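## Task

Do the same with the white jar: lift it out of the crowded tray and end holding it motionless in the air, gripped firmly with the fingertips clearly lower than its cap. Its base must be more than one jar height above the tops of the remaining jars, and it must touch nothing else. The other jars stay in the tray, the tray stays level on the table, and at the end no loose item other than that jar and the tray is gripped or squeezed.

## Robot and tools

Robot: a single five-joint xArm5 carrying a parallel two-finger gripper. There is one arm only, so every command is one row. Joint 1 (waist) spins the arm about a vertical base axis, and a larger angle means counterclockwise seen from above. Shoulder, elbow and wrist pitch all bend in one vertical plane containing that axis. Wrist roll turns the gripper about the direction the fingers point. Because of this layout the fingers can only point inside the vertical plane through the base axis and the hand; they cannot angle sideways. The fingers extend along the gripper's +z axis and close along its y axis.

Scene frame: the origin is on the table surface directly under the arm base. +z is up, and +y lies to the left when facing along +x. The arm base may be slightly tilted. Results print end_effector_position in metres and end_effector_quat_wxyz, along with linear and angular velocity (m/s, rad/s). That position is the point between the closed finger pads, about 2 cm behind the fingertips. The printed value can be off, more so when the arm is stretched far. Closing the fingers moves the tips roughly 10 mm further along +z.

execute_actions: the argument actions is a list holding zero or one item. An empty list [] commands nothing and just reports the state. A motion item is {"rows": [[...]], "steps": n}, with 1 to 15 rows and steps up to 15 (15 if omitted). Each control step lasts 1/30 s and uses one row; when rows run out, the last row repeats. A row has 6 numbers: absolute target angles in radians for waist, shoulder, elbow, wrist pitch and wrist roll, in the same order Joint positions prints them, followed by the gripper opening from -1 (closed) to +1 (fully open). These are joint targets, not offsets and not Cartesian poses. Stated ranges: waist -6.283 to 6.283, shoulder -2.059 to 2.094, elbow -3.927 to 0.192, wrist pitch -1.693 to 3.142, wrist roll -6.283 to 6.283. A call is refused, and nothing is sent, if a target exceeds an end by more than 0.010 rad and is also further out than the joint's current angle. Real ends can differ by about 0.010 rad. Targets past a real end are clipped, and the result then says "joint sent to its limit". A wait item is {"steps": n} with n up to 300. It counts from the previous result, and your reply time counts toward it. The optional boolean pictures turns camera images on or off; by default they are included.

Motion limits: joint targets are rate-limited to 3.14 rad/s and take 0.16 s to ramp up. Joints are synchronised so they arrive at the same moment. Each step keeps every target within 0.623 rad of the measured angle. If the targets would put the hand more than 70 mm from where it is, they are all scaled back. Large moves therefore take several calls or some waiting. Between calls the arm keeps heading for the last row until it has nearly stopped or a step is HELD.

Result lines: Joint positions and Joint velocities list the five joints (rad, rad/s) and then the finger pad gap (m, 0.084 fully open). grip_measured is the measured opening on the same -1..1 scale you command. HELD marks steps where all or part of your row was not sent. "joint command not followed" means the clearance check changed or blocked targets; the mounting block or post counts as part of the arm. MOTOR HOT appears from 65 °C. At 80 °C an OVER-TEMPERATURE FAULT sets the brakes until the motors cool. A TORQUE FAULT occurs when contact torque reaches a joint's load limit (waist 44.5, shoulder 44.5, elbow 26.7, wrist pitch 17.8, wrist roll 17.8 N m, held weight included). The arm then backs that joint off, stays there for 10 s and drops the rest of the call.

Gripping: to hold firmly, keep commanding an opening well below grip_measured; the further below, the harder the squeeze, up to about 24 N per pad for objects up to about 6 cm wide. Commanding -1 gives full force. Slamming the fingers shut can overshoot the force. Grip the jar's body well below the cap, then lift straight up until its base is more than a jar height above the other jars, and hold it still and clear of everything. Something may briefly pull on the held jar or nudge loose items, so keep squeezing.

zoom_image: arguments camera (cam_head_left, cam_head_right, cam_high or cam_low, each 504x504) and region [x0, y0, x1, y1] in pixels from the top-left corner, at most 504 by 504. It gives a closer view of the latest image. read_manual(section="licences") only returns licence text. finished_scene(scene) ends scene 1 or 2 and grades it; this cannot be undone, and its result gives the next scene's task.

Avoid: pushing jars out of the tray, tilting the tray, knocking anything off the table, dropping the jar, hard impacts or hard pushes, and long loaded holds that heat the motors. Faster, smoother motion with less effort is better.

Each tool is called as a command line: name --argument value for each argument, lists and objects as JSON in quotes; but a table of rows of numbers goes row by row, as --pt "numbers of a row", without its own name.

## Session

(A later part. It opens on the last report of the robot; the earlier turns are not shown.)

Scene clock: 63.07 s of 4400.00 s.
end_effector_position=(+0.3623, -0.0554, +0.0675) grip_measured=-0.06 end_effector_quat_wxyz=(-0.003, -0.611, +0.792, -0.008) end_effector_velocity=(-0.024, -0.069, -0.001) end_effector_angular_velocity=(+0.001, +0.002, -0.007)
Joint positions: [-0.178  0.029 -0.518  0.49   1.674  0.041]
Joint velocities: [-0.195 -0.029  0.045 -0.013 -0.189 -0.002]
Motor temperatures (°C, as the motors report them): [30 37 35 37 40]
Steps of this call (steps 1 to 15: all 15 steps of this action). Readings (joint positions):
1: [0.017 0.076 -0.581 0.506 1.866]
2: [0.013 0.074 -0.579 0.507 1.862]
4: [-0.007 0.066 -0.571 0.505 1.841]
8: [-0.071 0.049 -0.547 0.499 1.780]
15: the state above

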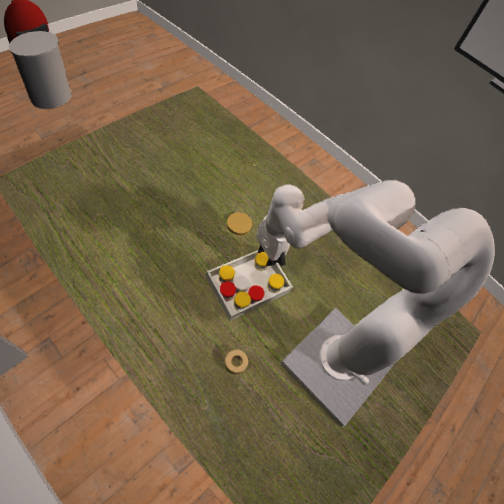

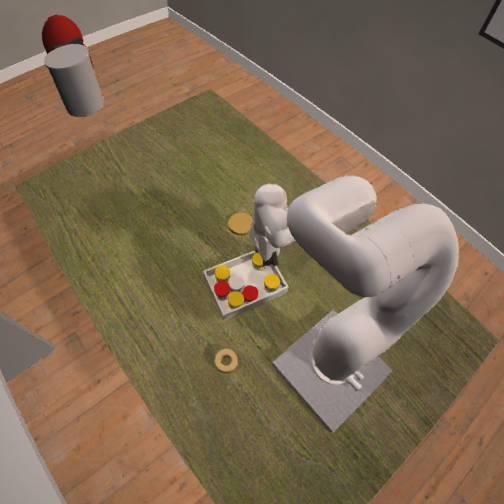

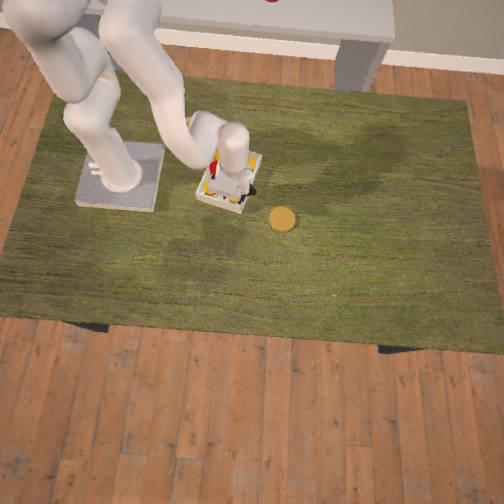

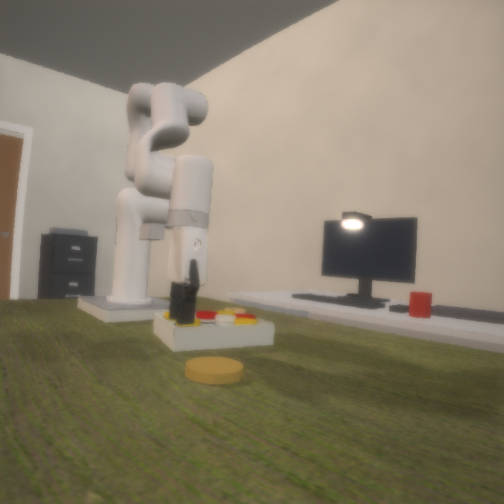

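execute_actions --actions '[{"rows":[[-0.186,0.034,-0.516,0.482,1.664,-0.22],[-0.186,0.034,-0.516,0.482,1.664,-0.22],[-0.186,0.034,-0.516,0.482,1.664,-0.22],[-0.186,0.034,-0.516,0.482,1.664,-0.05],[-0.186,0.034,-0.516,0.482,1.664,0.14],[-0.186,0.034,-0.516,0.482,1.664,0.14],[-0.186,0.034,-0.516,0.482,1.664,0.14],[-0.186,0.01,-0.516,0.506,1.664,0.14],[-0.186,-0.01,-0.516,0.526,1.664,0.14],[-0.16,-0.035,-0.49,0.525,1.69,0.14],[-0.12,-0.07,-0.455,0.525,1.73,0.14],[-0.08,-0.105,-0.42,0.525,1.77,0.14],[-0.04,-0.14,-0.383,0.523,1.81,0.14],[0,-0.175,-0.346,0.521,1.85,0.14],[0.04,-0.21,-0.31,0.52,1.89,0.14]]}]' --pictures false

execute_actions --actions '[{"rows":[[0.077,-0.24,-0.276,0.516,1.927,0.14],[0.077,-0.24,-0.276,0.516,1.927,0.14],[0.077,-0.24,-0.276,0.516,1.927,0.14],[0.077,-0.24,-0.276,0.516,1.927,0.14],[0.077,-0.225,-0.275,0.5,1.927,0.14],[0.077,-0.21,-0.274,0.484,1.927,0.14],[0.077,-0.197,-0.273,0.47,1.927,0.14],[0.077,-0.186,-0.272,0.458,1.927,0.14],[0.077,-0.177,-0.272,0.449,1.927,0.14]]}]'

zoom_image --camera "cam_head_left" --region '[200, 230, 300, 330]'

zoom_image --camera "cam_low" --region '[150, 280, 270, 350]'

Scene clock: 72.67 s of 4400.00 s.
end_effector_position=(+0.3396, -0.0194, +0.0811) grip_measured=+0.13 end_effector_quat_wxyz=(-0.002, -0.611, +0.791, -0.009) end_effector_velocity=(-0.267, +0.371, +0.003) end_effector_angular_velocity=(+0.007, +0.051, +0.033)
Joint positions: [-0.084 -0.101 -0.425  0.522  1.767  0.05 ]
Joint velocities: [ 1.04  -0.922  0.958  0.015  1.006  0.   ]
Motor temperatures (°C, as the motors report them): [30 37 35 37 40]
Steps of this call (steps 1 to 15: the robot went on to your last target; steps 16 to 90: nothing new was sent; then 6.10 s passed at rest; steps 91 to 105: all 15 steps of this action). Readings (joint positions):
91: [-0.186 0.027 -0.516 0.489 1.664]
92: [-0.186 0.029 -0.516 0.487 1.664]
94: [-0.186 0.032 -0.516 0.484 1.664]
98: [-0.186 0.034 -0.516 0.482 1.664]
105: the state above

Scene clock: 73.17 s of 4400.00 s.
end_effector_position=(+0.2953, +0.0305, +0.0633) grip_measured=+0.13 end_effector_quat_wxyz=(-0.003, -0.611, +0.791, -0.008) end_effector_velocity=(+0.009, +0.002, +0.003) end_effector_angular_velocity=(+0.003, -0.028, +0.003)
Joint positions: [ 0.076 -0.177 -0.272  0.45   1.927  0.05 ]
Joint velocities: [ 0.004  0.001 -0.007 -0.022  0.002  0.   ]
Motor temperatures (°C, as the motors report them): [30 37 35 37 40]
Steps of this call (steps 1 to 15: all 15 steps of this action). Readings (joint positions):
1: [-0.048 -0.132 -0.392 0.522 1.801]
2: [-0.011 -0.164 -0.358 0.521 1.838]
4: [0.050 -0.216 -0.300 0.519 1.896]
8: [0.076 -0.217 -0.276 0.492 1.925]
15: the state above

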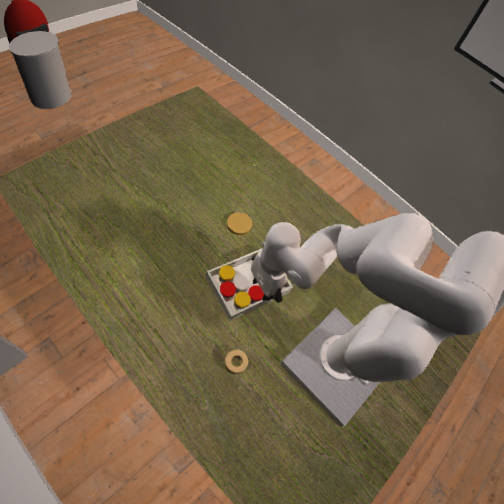

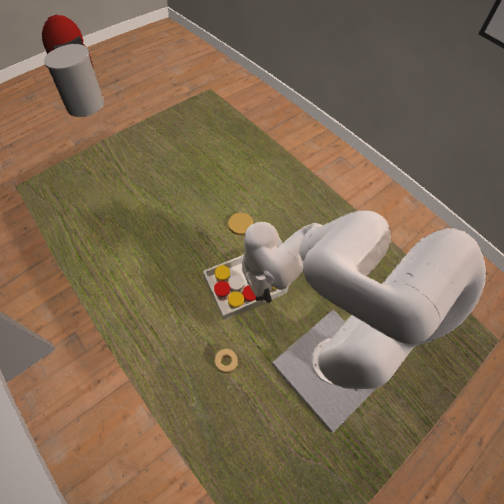

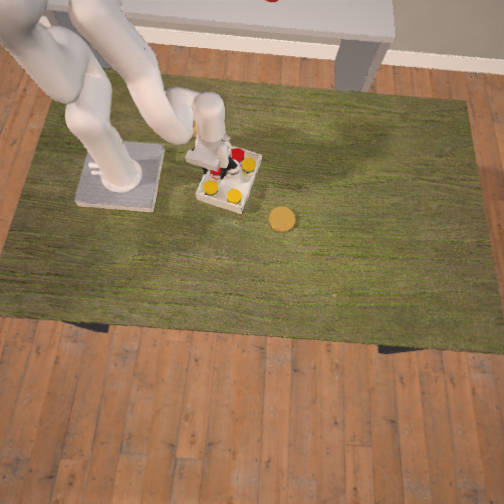

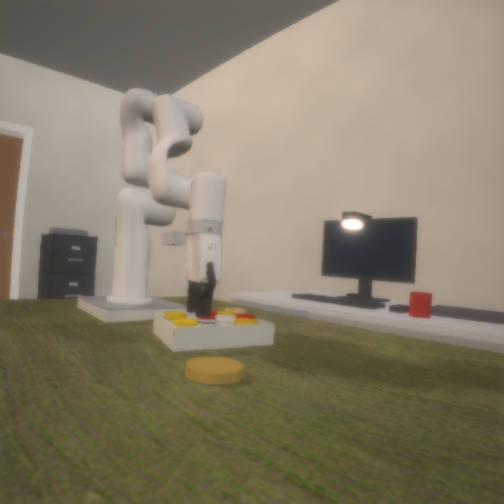

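Region (200, 230, 300, 330) of cam_head_left's 504x504 image, scaled by 5.040, with more detail than that image has.

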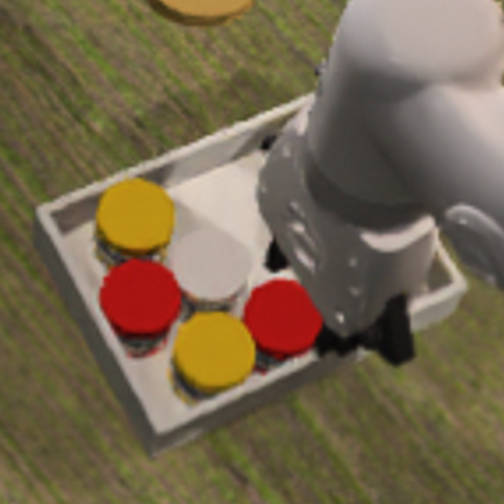

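Region (150, 280, 270, 350) of cam_low's 504x504 image, scaled by 4.200, with more detail than that image has; it fills the top 294 rows of this view, and the rest is white.

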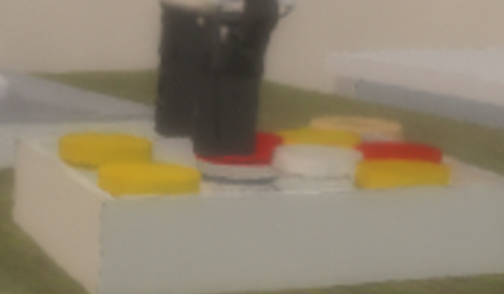

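execute_actions --actions '[{"rows":[[0.081,-0.188,-0.261,0.449,1.931,0.14],[0.081,-0.188,-0.261,0.449,1.931,0.14],[0.081,-0.188,-0.261,0.449,1.931,0.14],[0.092,-0.183,-0.265,0.448,1.942,0.14],[0.102,-0.178,-0.269,0.447,1.952,0.12],[0.1125,-0.173,-0.273,0.446,1.962,0.12],[0.1125,-0.173,-0.273,0.446,1.962,0.12],[0.1125,-0.173,-0.273,0.446,1.962,0.1],[0.1125,-0.173,-0.273,0.446,1.962,0.05],[0.1125,-0.173,-0.273,0.446,1.962,0],[0.1125,-0.173,-0.273,0.446,1.962,-0.07],[0.1125,-0.173,-0.273,0.446,1.962,-0.14],[0.1125,-0.173,-0.273,0.446,1.962,-0.22]]}]'

zoom_image --camera "cam_head_left" --region '[200, 230, 300, 330]'

Scene clock: 80.97 s of 4400.00 s.
end_effector_position=(+0.2953, +0.0413, +0.0633) grip_measured=-0.02 end_effector_quat_wxyz=(-0.002, -0.612, +0.791, -0.009) end_effector_velocity=(+0.000, -0.000, -0.000) end_effector_angular_velocity=(+0.000, -0.001, -0.002)
Joint positions: [ 0.112 -0.174 -0.274  0.447  1.962  0.043]
Joint velocities: [-0.     0.002  0.    -0.003  0.001  0.   ]
Motor temperatures (°C, as the motors report them): [30 37 35 37 40]
Steps of this call (steps 1 to 15: the robot went on to your last target; steps 16 to 90: nothing new was sent; then 4.30 s passed at rest; steps 91 to 105: all 15 steps of this action). Readings (joint positions):
91: [0.077 -0.177 -0.272 0.449 1.927]
92: [0.078 -0.180 -0.269 0.449 1.928]
94: [0.080 -0.185 -0.264 0.449 1.930]
98: [0.104 -0.177 -0.270 0.447 1.953]
105: the state above

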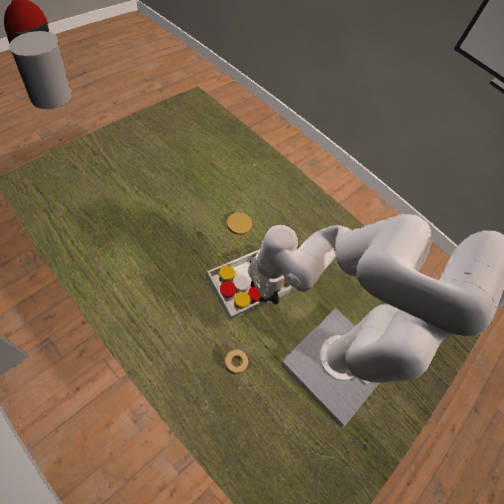

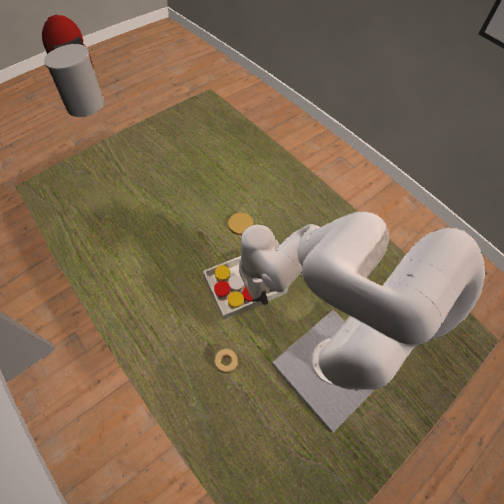

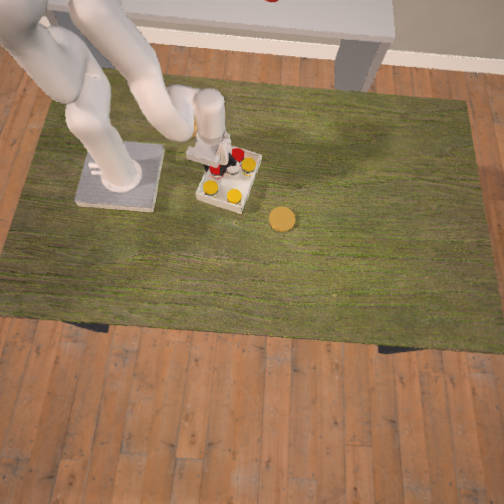

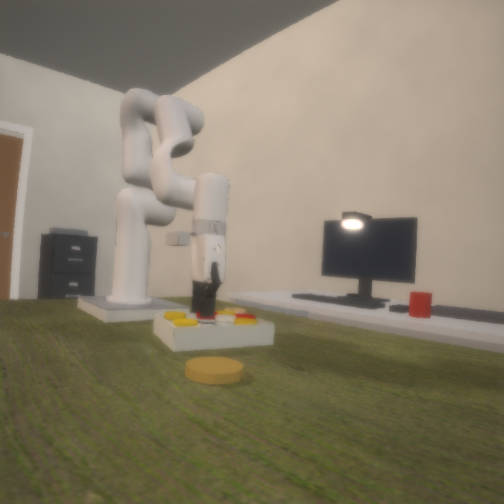

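Region (200, 230, 300, 330) of cam_head_left's 504x504 image, scaled by 5.040, with more detail than that image has.

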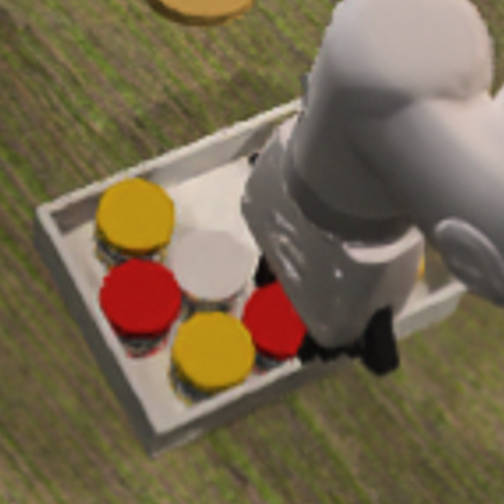

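execute_actions --actions '[{"rows":[[0.1125,-0.185,-0.274,0.459,1.962,-0.25],[0.1125,-0.197,-0.274,0.471,1.962,-0.25],[0.095,-0.205,-0.273,0.478,1.945,-0.25],[0.078,-0.21,-0.272,0.482,1.928,-0.25],[0.06,-0.213,-0.271,0.484,1.91,-0.25],[0.042,-0.214,-0.271,0.485,1.892,-0.25],[0.025,-0.214,-0.271,0.485,1.875,-0.25],[0.025,-0.214,-0.271,0.485,1.875,-0.25],[0.02,-0.194,-0.291,0.485,1.87,-0.25],[0.014,-0.174,-0.311,0.485,1.864,-0.25],[0.009,-0.154,-0.331,0.485,1.859,-0.25],[0.004,-0.135,-0.351,0.486,1.854,-0.25],[-0.001,-0.115,-0.371,0.486,1.849,-0.25],[-0.007,-0.096,-0.391,0.487,1.843,-0.25],[-0.012,-0.077,-0.411,0.488,1.838,-0.25]]}]' --pictures false

execute_actions --actions '[{"rows":[[-0.012,-0.077,-0.411,0.488,1.838,-0.25],[-0.012,-0.077,-0.411,0.488,1.838,-0.25],[-0.012,-0.077,-0.411,0.488,1.838,-0.25],[-0.012,-0.07,-0.411,0.481,1.838,-0.25],[-0.012,-0.063,-0.411,0.474,1.838,-0.25],[-0.012,-0.056,-0.411,0.467,1.838,-0.25],[-0.012,-0.049,-0.411,0.46,1.838,-0.25]],"steps":13}]'

zoom_image --camera "cam_head_left" --region '[200, 230, 300, 330]'

zoom_image --camera "cam_low" --region '[150, 280, 270, 350]'

Scene clock: 90.77 s of 4400.00 s.
end_effector_position=(+0.3188, +0.0099, +0.0711) grip_measured=-0.03 end_effector_quat_wxyz=(-0.004, -0.612, +0.791, -0.007) end_effector_velocity=(+0.180, -0.045, +0.004) end_effector_angular_velocity=(+0.001, -0.028, +0.003)
Joint positions: [ 0.004 -0.132 -0.352  0.486  1.854  0.043]
Joint velocities: [-0.157  0.556 -0.595  0.011 -0.159 -0.   ]
Motor temperatures (°C, as the motors report them): [30 37 35 37 40]
Steps of this call (steps 1 to 15: the robot went on to your last target; steps 16 to 90: nothing new was sent; then 6.30 s passed at rest; steps 91 to 105: all 15 steps of this action). Readings (joint positions):
91: [0.112 -0.173 -0.273 0.446 1.962]
92: [0.113 -0.176 -0.273 0.449 1.962]
94: [0.109 -0.186 -0.269 0.464 1.957]
98: [0.057 -0.207 -0.265 0.483 1.907]
105: the state above

Scene clock: 91.20 s of 4400.00 s.
end_effector_position=(+0.3366, +0.0049, +0.0638) grip_measured=-0.03 end_effector_quat_wxyz=(-0.003, -0.612, +0.791, -0.008) end_effector_velocity=(+0.005, -0.000, +0.000) end_effector_angular_velocity=(+0.000, -0.010, +0.000)
Joint positions: [-0.012 -0.05  -0.411  0.461  1.838  0.043]
Joint velocities: [-0.     0.009 -0.008 -0.01  -0.    -0.   ]
Motor temperatures (°C, as the motors report them): [30 37 35 37 40]
Steps of this call (steps 1 to 13: all 13 steps of this action). Readings (joint positions):
1: [-0.001 -0.113 -0.372 0.487 1.849]
2: [-0.006 -0.097 -0.389 0.487 1.844]
4: [-0.011 -0.081 -0.407 0.487 1.840]
8: [-0.012 -0.060 -0.410 0.471 1.838]
13: the state above

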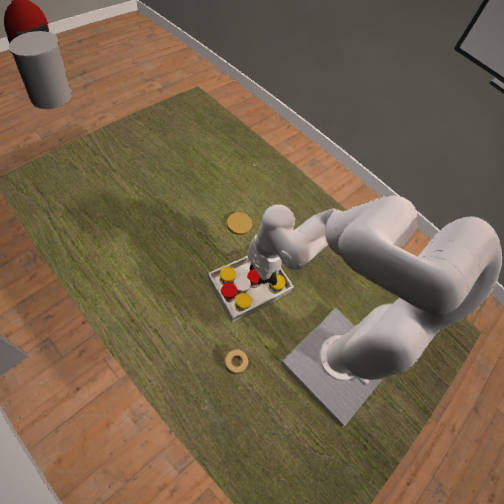

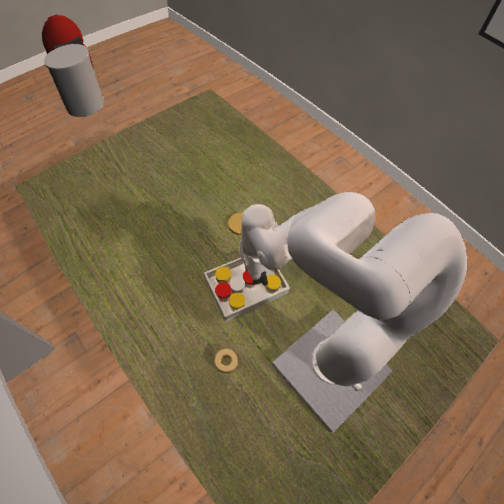

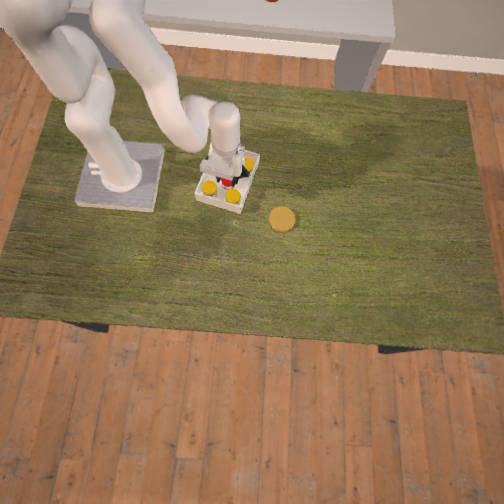

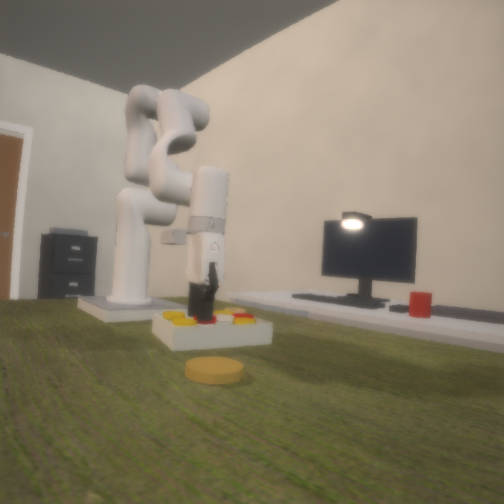

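Region (200, 230, 300, 330) of cam_head_left's 504x504 image, scaled by 5.040, with more detail than that image has.

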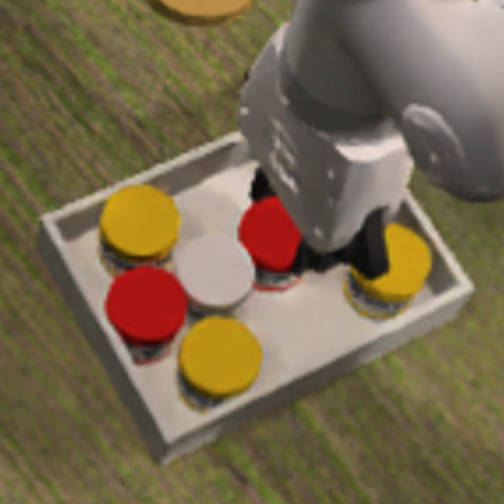

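Region (150, 280, 270, 350) of cam_low's 504x504 image, scaled by 4.200, with more detail than that image has; it fills the top 294 rows of this view, and the rest is white.

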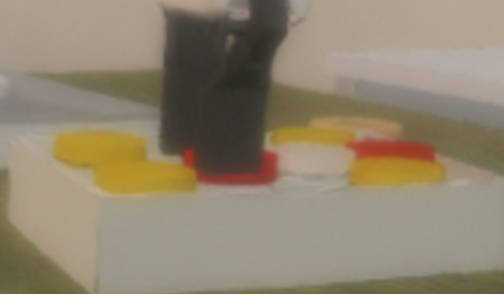

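execute_actions --actions '[{"rows":[[-0.012,-0.045,-0.411,0.456,1.838,-0.25],[-0.012,-0.045,-0.411,0.456,1.838,-0.25],[-0.012,-0.045,-0.411,0.456,1.838,-0.05],[-0.012,-0.045,-0.411,0.456,1.838,0.12],[-0.012,-0.045,-0.411,0.456,1.838,0.12],[-0.012,-0.045,-0.411,0.456,1.838,0.12],[0.003,-0.038,-0.416,0.454,1.853,0.12],[0.018,-0.031,-0.421,0.452,1.868,0.12],[0.032,-0.023,-0.4265,0.4495,1.882,0.12],[0.047,-0.016,-0.432,0.448,1.897,0.12],[0.047,-0.016,-0.432,0.448,1.897,0.12],[0.047,-0.016,-0.432,0.448,1.897,0.1],[0.047,-0.016,-0.432,0.448,1.897,0.03],[0.047,-0.016,-0.432,0.448,1.897,-0.05],[0.047,-0.016,-0.432,0.448,1.897,-0.13]]}]' --pictures false

execute_actions --actions '[{"rows":[[0.047,-0.016,-0.432,0.448,1.897,-0.22],[0.047,-0.016,-0.432,0.448,1.897,-0.22],[0.047,-0.016,-0.432,0.448,1.897,-0.22],[0.047,-0.025,-0.432,0.457,1.897,-0.22],[0.037,-0.031,-0.4246,0.4556,1.887,-0.22],[0.026,-0.037,-0.417,0.454,1.876,-0.22],[0.016,-0.042,-0.41,0.452,1.866,-0.22],[0.005,-0.048,-0.4025,0.4505,1.855,-0.22],[-0.005,-0.054,-0.395,0.449,1.845,-0.22],[-0.005,-0.054,-0.395,0.449,1.845,-0.22],[-0.005,-0.046,-0.395,0.441,1.845,-0.22]]}]' --pictures false

Scene clock: 100.50 s of 4400.00 s.
end_effector_position=(+0.3423, +0.0247, +0.0596) grip_measured=-0.01 end_effector_quat_wxyz=(-0.003, -0.612, +0.791, -0.008) end_effector_velocity=(+0.016, +0.010, +0.008) end_effector_angular_velocity=(+0.003, -0.034, -0.016)
Joint positions: [ 0.046 -0.017 -0.432  0.448  1.895  0.044]
Joint velocities: [ 0.025  0.002 -0.029 -0.008  0.041 -0.006]
Motor temperatures (°C, as the motors report them): [30 37 35 37 40]
Steps of this call (steps 1 to 15: the robot went on to your last target; steps 16 to 90: nothing new was sent; then 5.80 s passed at rest; steps 91 to 105: all 15 steps of this action). Readings (joint positions):
91: [-0.012 -0.049 -0.411 0.460 1.838]
92: [-0.012 -0.048 -0.411 0.459 1.838]
94: [-0.012 -0.047 -0.412 0.457 1.838]
98: [-0.008 -0.043 -0.412 0.455 1.843]
105: the state above

Scene clock: 101.00 s of 4400.00 s.
end_effector_position=(+0.3325, +0.0073, +0.0597) grip_measured=-0.01 end_effector_quat_wxyz=(-0.003, -0.612, +0.791, -0.008) end_effector_velocity=(+0.008, -0.003, +0.001) end_effector_angular_velocity=(+0.000, -0.021, +0.005)
Joint positions: [-0.005 -0.047 -0.395  0.442  1.846  0.044]
Joint velocities: [-0.008  0.01  -0.008 -0.024 -0.013 -0.001]
Motor temperatures (°C, as the motors report them): [30 37 35 37 40]
Steps of this call (steps 1 to 15: all 15 steps of this action). Readings (joint positions):
1: [0.046 -0.017 -0.432 0.448 1.896]
2: [0.046 -0.017 -0.432 0.448 1.896]
4: [0.046 -0.017 -0.432 0.448 1.897]
8: [0.031 -0.033 -0.420 0.453 1.881]
15: the state above

execute_actions --actions '[{"rows":[[-0.005,-0.046,-0.395,0.441,1.845,0],[-0.005,-0.046,-0.395,0.441,1.845,0.12],[-0.005,-0.046,-0.395,0.441,1.845,0.12],[-0.005,-0.046,-0.395,0.441,1.845,0.12],[0.015,-0.041,-0.401,0.442,1.865,0.12],[0.034,-0.035,-0.408,0.443,1.884,0.12],[0.054,-0.029,-0.416,0.445,1.904,0.12],[0.073,-0.023,-0.424,0.447,1.923,0.12],[0.093,-0.016,-0.433,0.449,1.943,0.12],[0.112,-0.009,-0.442,0.451,1.962,0.12]]}]'

zoom_image --camera "cam_head_left" --region '[200, 230, 300, 330]'

zoom_image --camera "cam_low" --region '[150, 280, 270, 350]'

Scene clock: 106.77 s of 4400.00 s.
end_effector_position=(+0.3426, +0.0471, +0.0593) grip_measured=+0.11 end_effector_quat_wxyz=(-0.003, -0.612, +0.791, -0.008) end_effector_velocity=(-0.002, +0.015, -0.003) end_effector_angular_velocity=(-0.002, +0.013, -0.021)
Joint positions: [ 0.11  -0.01  -0.441  0.451  1.959  0.049]
Joint velocities: [ 0.042  0.017 -0.013  0.009  0.063  0.   ]
Motor temperatures (°C, as the motors report them): [30 37 35 37 40]
Steps of this call (steps 1 to 15: the robot went on to your last target; steps 16 to 90: nothing new was sent; then 2.27 s passed at rest; steps 91 to 105: all 15 steps of this action). Readings (joint positions):
91: [-0.005 -0.046 -0.395 0.441 1.845]
92: [-0.005 -0.046 -0.395 0.441 1.845]
94: [-0.005 -0.045 -0.394 0.441 1.845]
98: [0.022 -0.037 -0.403 0.443 1.874]
105: the state above

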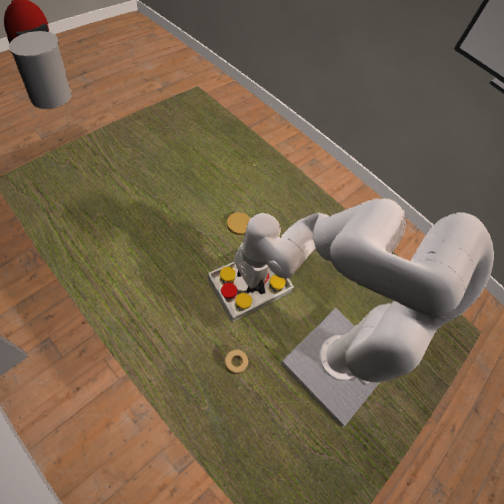

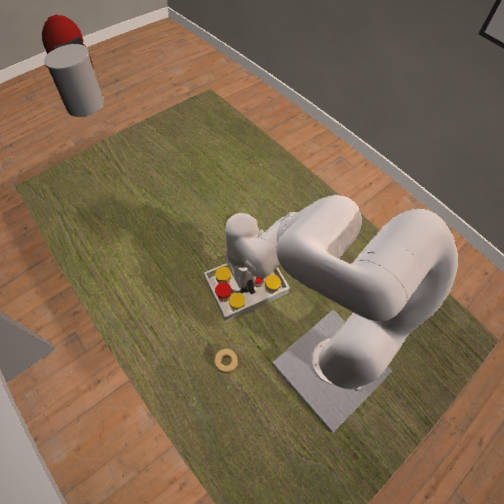

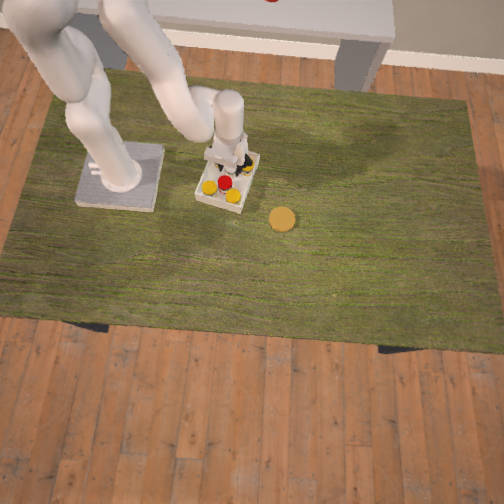

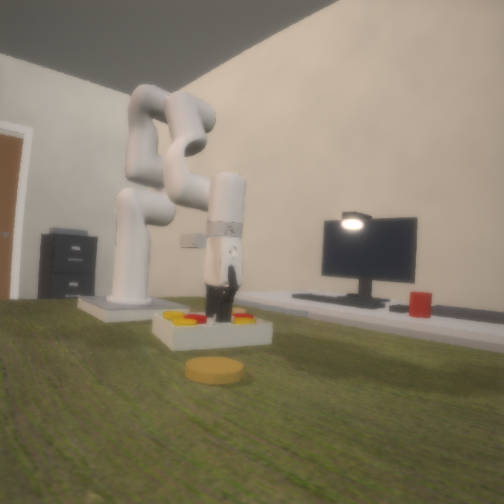

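Region (200, 230, 300, 330) of cam_head_left's 504x504 image, scaled by 5.040, with more detail than that image has.

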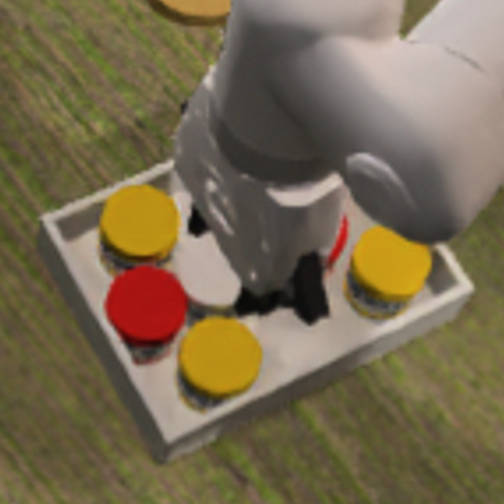

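Region (150, 280, 270, 350) of cam_low's 504x504 image, scaled by 4.200, with more detail than that image has; it fills the top 294 rows of this view, and the rest is white.

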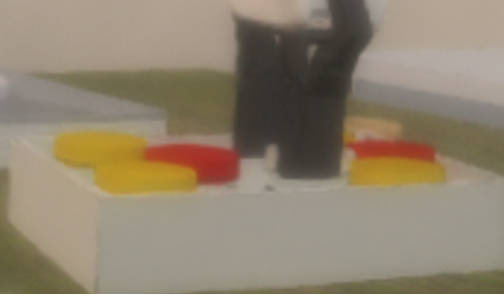

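execute_actions --actions '[{"rows":[[0.117,-0.009,-0.442,0.451,1.967,0.1],[0.117,-0.009,-0.442,0.451,1.967,0.08],[0.117,-0.009,-0.442,0.451,1.967,0.03],[0.117,-0.009,-0.442,0.451,1.967,-0.04],[0.117,-0.009,-0.442,0.451,1.967,-0.12],[0.117,-0.009,-0.442,0.451,1.967,-0.22],[0.117,-0.009,-0.442,0.451,1.967,-0.22],[0.117,-0.009,-0.442,0.451,1.967,-0.22],[0.117,-0.018,-0.442,0.46,1.967,-0.22],[0.106,-0.022,-0.437,0.459,1.956,-0.22],[0.095,-0.026,-0.432,0.458,1.945,-0.22],[0.084,-0.03,-0.427,0.457,1.934,-0.22],[0.073,-0.034,-0.422,0.456,1.923,-0.22],[0.073,-0.034,-0.422,0.456,1.923,-0.22],[0.073,-0.025,-0.422,0.447,1.923,-0.22]]}]' --pictures false

execute_actions --actions '[{"rows":[[0.073,-0.025,-0.422,0.447,1.923,-0.22],[0.073,-0.025,-0.422,0.447,1.923,-0.22],[0.073,-0.025,-0.422,0.447,1.923,-0.22],[0.073,-0.025,-0.422,0.447,1.923,0],[0.073,-0.025,-0.422,0.447,1.923,0.14],[0.073,-0.025,-0.422,0.447,1.923,0.14],[0.073,-0.025,-0.422,0.447,1.923,0.14],[0.083,-0.021,-0.4265,0.4475,1.933,0.14],[0.093,-0.0175,-0.431,0.4485,1.943,0.14],[0.103,-0.014,-0.4355,0.4495,1.953,0.14]]}]'

zoom_image --camera "cam_head_left" --region '[200, 230, 300, 330]'

zoom_image --camera "cam_low" --region '[150, 280, 270, 350]'

Scene clock: 116.77 s of 4400.00 s.
end_effector_position=(+0.3393, +0.0373, +0.0616) grip_measured=-0.02 end_effector_quat_wxyz=(-0.003, -0.612, +0.791, -0.008) end_effector_velocity=(-0.019, -0.072, -0.007) end_effector_angular_velocity=(+0.000, +0.001, -0.027)
Joint positions: [ 0.083 -0.03  -0.426  0.456  1.933  0.043]
Joint velocities: [-0.202 -0.048  0.095 -0.045 -0.175 -0.   ]
Motor temperatures (°C, as the motors report them): [30 37 35 37 40]
Steps of this call (steps 1 to 15: the robot went on to your last target; steps 16 to 90: nothing new was sent; then 6.50 s passed at rest; steps 91 to 105: all 15 steps of this action). Readings (joint positions):
91: [0.112 -0.009 -0.442 0.451 1.962]
92: [0.113 -0.009 -0.442 0.451 1.964]
94: [0.116 -0.009 -0.442 0.451 1.966]
98: [0.116 -0.009 -0.442 0.451 1.967]
105: the state above

Scene clock: 117.27 s of 4400.00 s.
end_effector_position=(+0.3413, +0.0442, +0.0594) grip_measured=+0.13 end_effector_quat_wxyz=(-0.003, -0.612, +0.791, -0.008) end_effector_velocity=(-0.001, +0.007, -0.001) end_effector_angular_velocity=(-0.001, +0.006, -0.006)
Joint positions: [ 0.102 -0.014 -0.435  0.449  1.952  0.05 ]
Joint velocities: [ 0.019  0.008 -0.006  0.004  0.025  0.   ]
Motor temperatures (°C, as the motors report them): [30 37 35 37 40]
Steps of this call (steps 1 to 15: all 15 steps of this action). Readings (joint positions):
1: [0.078 -0.030 -0.424 0.454 1.929]
2: [0.075 -0.028 -0.423 0.451 1.926]
4: [0.073 -0.026 -0.422 0.448 1.924]
8: [0.074 -0.025 -0.422 0.447 1.924]
15: the state above

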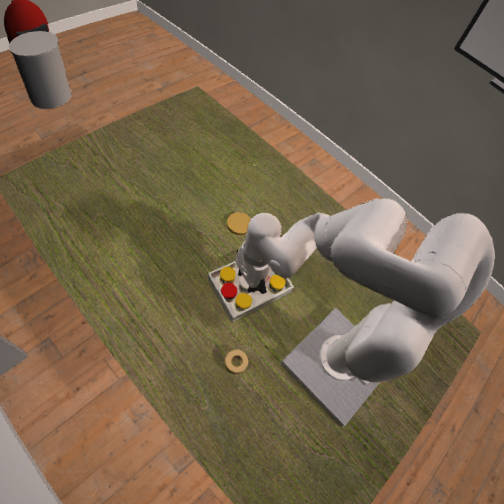

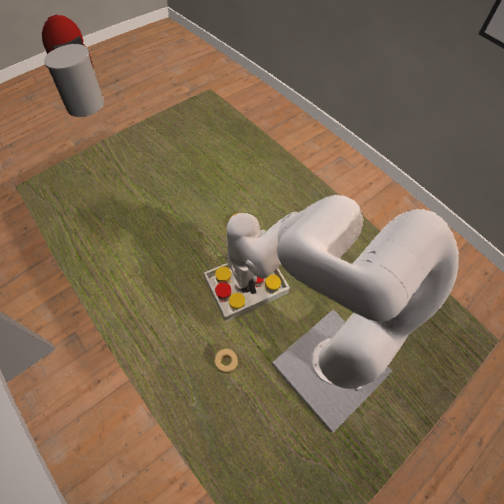

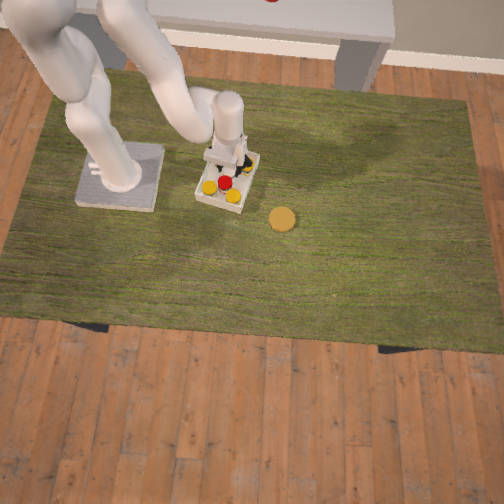

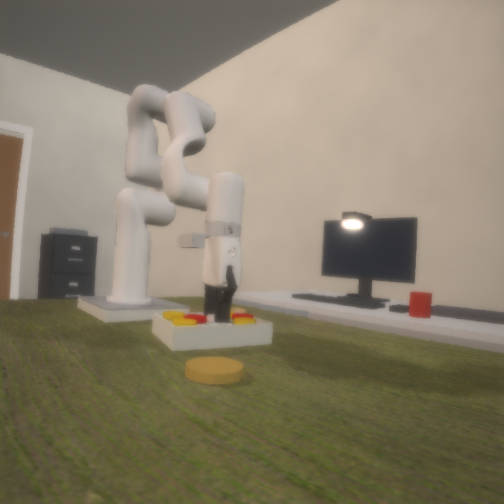

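Region (200, 230, 300, 330) of cam_head_left's 504x504 image, scaled by 5.040, with more detail than that image has.

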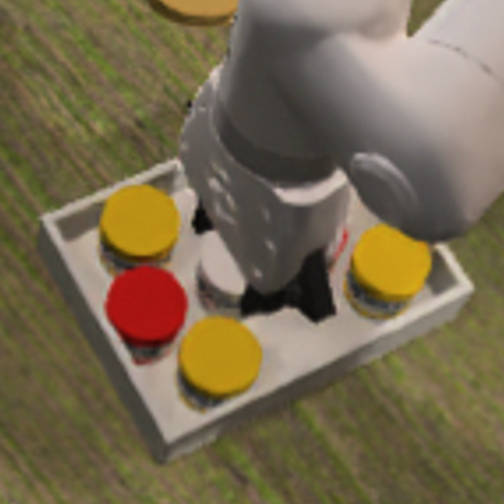

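Region (150, 280, 270, 350) of cam_low's 504x504 image, scaled by 4.200, with more detail than that image has; it fills the top 294 rows of this view, and the rest is white.

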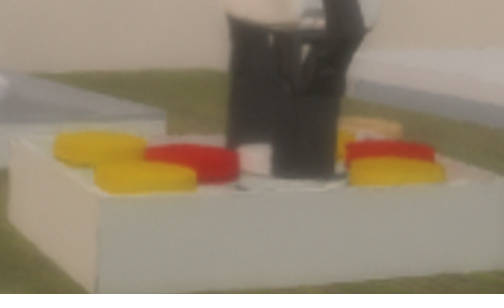

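execute_actions --actions '[{"rows":[[0.1,0.001,-0.4345,0.4335,1.95,0.14],[0.1,0.017,-0.4345,0.4175,1.95,0.14],[0.1,0.033,-0.4345,0.4015,1.95,0.14],[0.1,0.049,-0.4345,0.3855,1.95,0.14],[0.1,0.065,-0.435,0.37,1.95,0.14],[0.1,0.08,-0.4355,0.3555,1.95,0.14],[0.1,0.08,-0.4355,0.3555,1.95,0.14],[0.1,0.08,-0.4355,0.3555,1.95,0.14],[0.1,0.08,-0.4355,0.3555,1.95,0.14],[0.1,0.08,-0.4355,0.3555,1.95,0.06],[0.1,0.08,-0.4355,0.3555,1.95,-0.03],[0.1,0.08,-0.4355,0.3555,1.95,-0.15],[0.1,0.08,-0.4355,0.3555,1.95,-0.5],[0.1,0.08,-0.4355,0.3555,1.95,-1]]}]' --pictures false

execute_actions --actions '[{"rows":[[0.1,0.08,-0.4355,0.3555,1.95,-1],[0.1,0.08,-0.4355,0.3555,1.95,-1],[0.1,0.065,-0.435,0.37,1.95,-1],[0.1,0.04,-0.4345,0.3945,1.95,-1],[0.1,0.01,-0.4345,0.4245,1.95,-1],[0.1,-0.025,-0.435,0.46,1.95,-1],[0.1,-0.065,-0.439,0.504,1.95,-1],[0.1,-0.105,-0.444,0.549,1.95,-1],[0.1,-0.145,-0.452,0.597,1.95,-1],[0.1,-0.185,-0.462,0.647,1.95,-1],[0.1,-0.225,-0.476,0.701,1.95,-1],[0.1,-0.265,-0.495,0.76,1.95,-1],[0.1,-0.305,-0.515,0.82,1.95,-1],[0.1,-0.34,-0.54,0.88,1.95,-1],[0.1,-0.37,-0.565,0.935,1.95,-1]]}]' --pictures false

execute_actions --actions '[{"steps":20}]'

Scene clock: 124.73 s of 4400.00 s.
end_effector_position=(+0.3413, +0.0429, +0.0342) grip_measured=+0.00 end_effector_quat_wxyz=(-0.003, -0.612, +0.791, -0.008) end_effector_velocity=(+0.000, +0.000, -0.000) end_effector_angular_velocity=(+0.000, -0.002, +0.001)
Joint positions: [ 0.1    0.08  -0.436  0.356  1.95   0.044]
Joint velocities: [ 0.001  0.001  0.002 -0.005  0.     0.   ]
Motor temperatures (°C, as the motors report them): [30 37 35 37 40]
Steps of this call (steps 1 to 15: the robot went on to your last target; steps 16 to 90: nothing new was sent; then 3.97 s passed at rest; steps 91 to 105: all 15 steps of this action). Readings (joint positions):
91: [0.103 -0.014 -0.435 0.449 1.953]
92: [0.102 -0.010 -0.436 0.444 1.952]
94: [0.101 0.008 -0.436 0.425 1.951]
98: [0.100 0.065 -0.434 0.372 1.950]
105: the state above

Scene clock: 125.23 s of 4400.00 s.
end_effector_position=(+0.3434, +0.0449, +0.1340) grip_measured=+0.00 end_effector_quat_wxyz=(-0.003, -0.612, +0.791, -0.008) end_effector_velocity=(+0.007, +0.008, +0.436) end_effector_angular_velocity=(+0.001, -0.008, +0.001)
Joint positions: [ 0.1   -0.239 -0.489  0.728  1.95   0.044]
Joint velocities: [ 0.001 -1.089 -0.492  1.573 -0.001  0.   ]
Motor temperatures (°C, as the motors report them): [30 37 35 37 40]
Steps of this call (steps 1 to 15: all 15 steps of this action). Readings (joint positions):
1: [0.100 0.080 -0.436 0.356 1.950]
2: [0.100 0.080 -0.435 0.356 1.950]
4: [0.100 0.076 -0.435 0.360 1.950]
8: [0.100 0.005 -0.434 0.432 1.950]
15: the state above

Scene clock: 125.90 s of 4400.00 s.
end_effector_position=(+0.3410, +0.0455, +0.1922) grip_measured=+0.00 end_effector_quat_wxyz=(-0.003, -0.612, +0.791, -0.008) end_effector_velocity=(+0.001, +0.000, +0.001) end_effector_angular_velocity=(+0.000, -0.004, +0.001)
Joint positions: [ 0.1   -0.37  -0.565  0.935  1.95   0.044]
Joint velocities: [ 0.    -0.003 -0.001 -0.    -0.    -0.   ]
Motor temperatures (°C, as the motors report them): [30 37 35 37 40]
Steps of this call (steps 1 to 20: the robot went on to your last target). Readings (joint positions):
1: [0.100 -0.275 -0.507 0.780 1.950]
2: [0.100 -0.307 -0.526 0.830 1.950]
4: [0.100 -0.354 -0.557 0.901 1.950]
8: [0.100 -0.369 -0.564 0.933 1.950]
20: the state above

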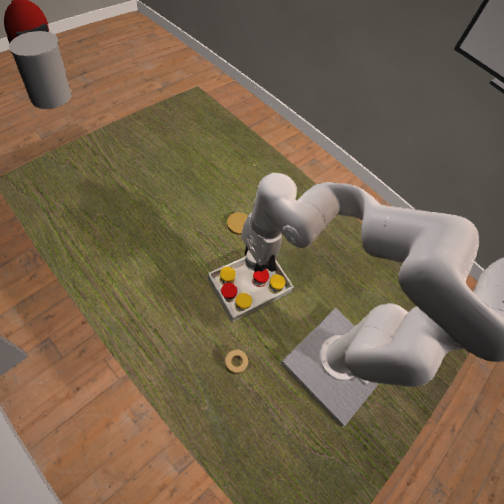

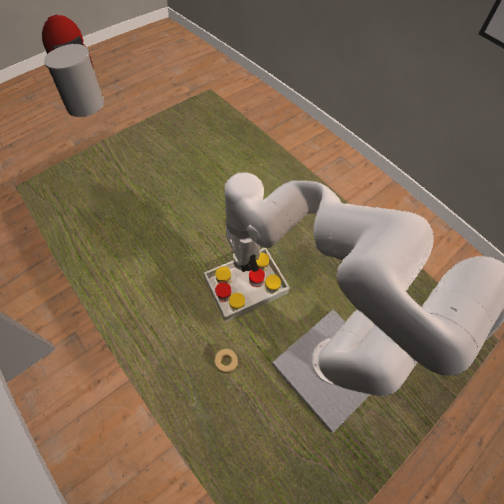

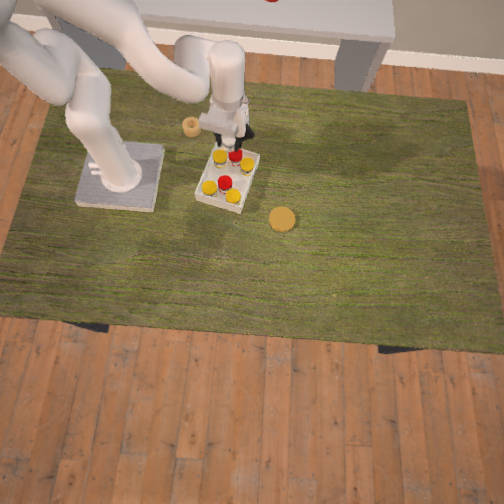

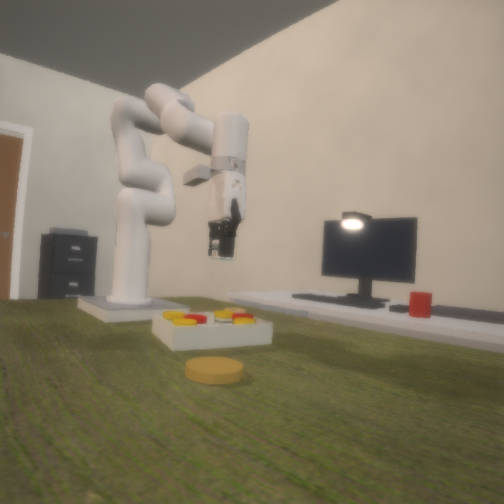

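execute_actions --actions '[]'

Scene clock: 127.70 s of 4400.00 s.
end_effector_position=(+0.3411, +0.0456, +0.1924) grip_measured=+0.00 end_effector_quat_wxyz=(-0.003, -0.612, +0.791, -0.008) end_effector_velocity=(-0.000, -0.000, -0.000) end_effector_angular_velocity=(-0.000, +0.002, -0.000)
Joint positions: [ 0.1   -0.37  -0.565  0.935  1.95   0.044]
Joint velocities: [-0.     0.    -0.     0.002 -0.    -0.   ]
Motor temperatures (°C, as the motors report them): [30 37 35 37 40]
Steps of this call (steps 1 to 15: the robot went on to your last target; steps 16 to 54: nothing new was sent). Readings (joint positions):
1: [0.100 -0.370 -0.565 0.935 1.950]
2: [0.100 -0.370 -0.565 0.935 1.950]
4: [0.100 -0.370 -0.565 0.935 1.950]
8: [0.100 -0.370 -0.565 0.935 1.950]
54: the state above
The arm was judged still, so your last target was given up. Only a new action makes it travel on or press farther. Fingers that are still opening or closing keep moving.

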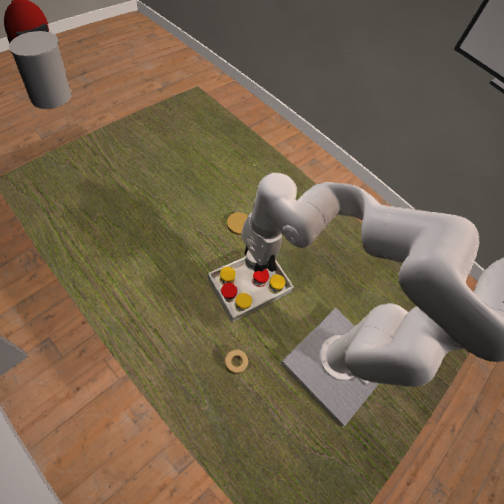

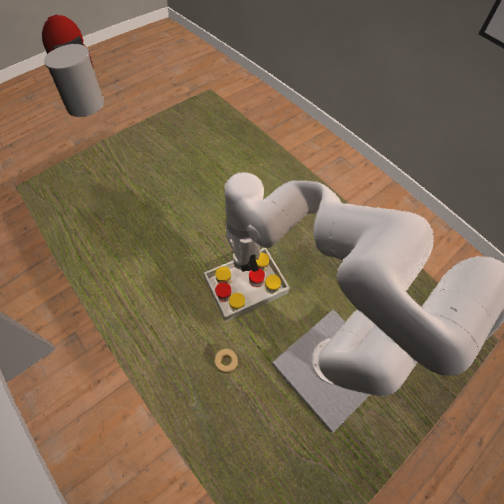

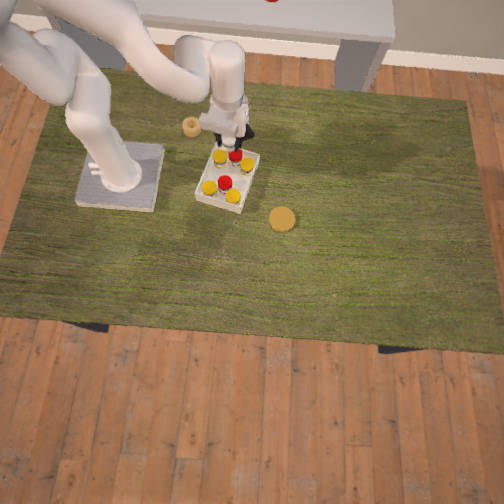

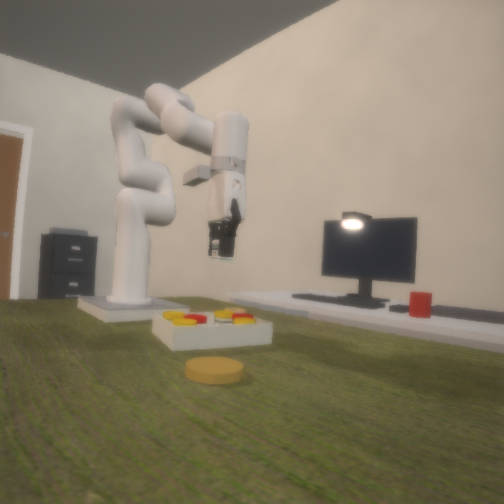

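finished_scene --scene 2

The scene is finished: the task was done.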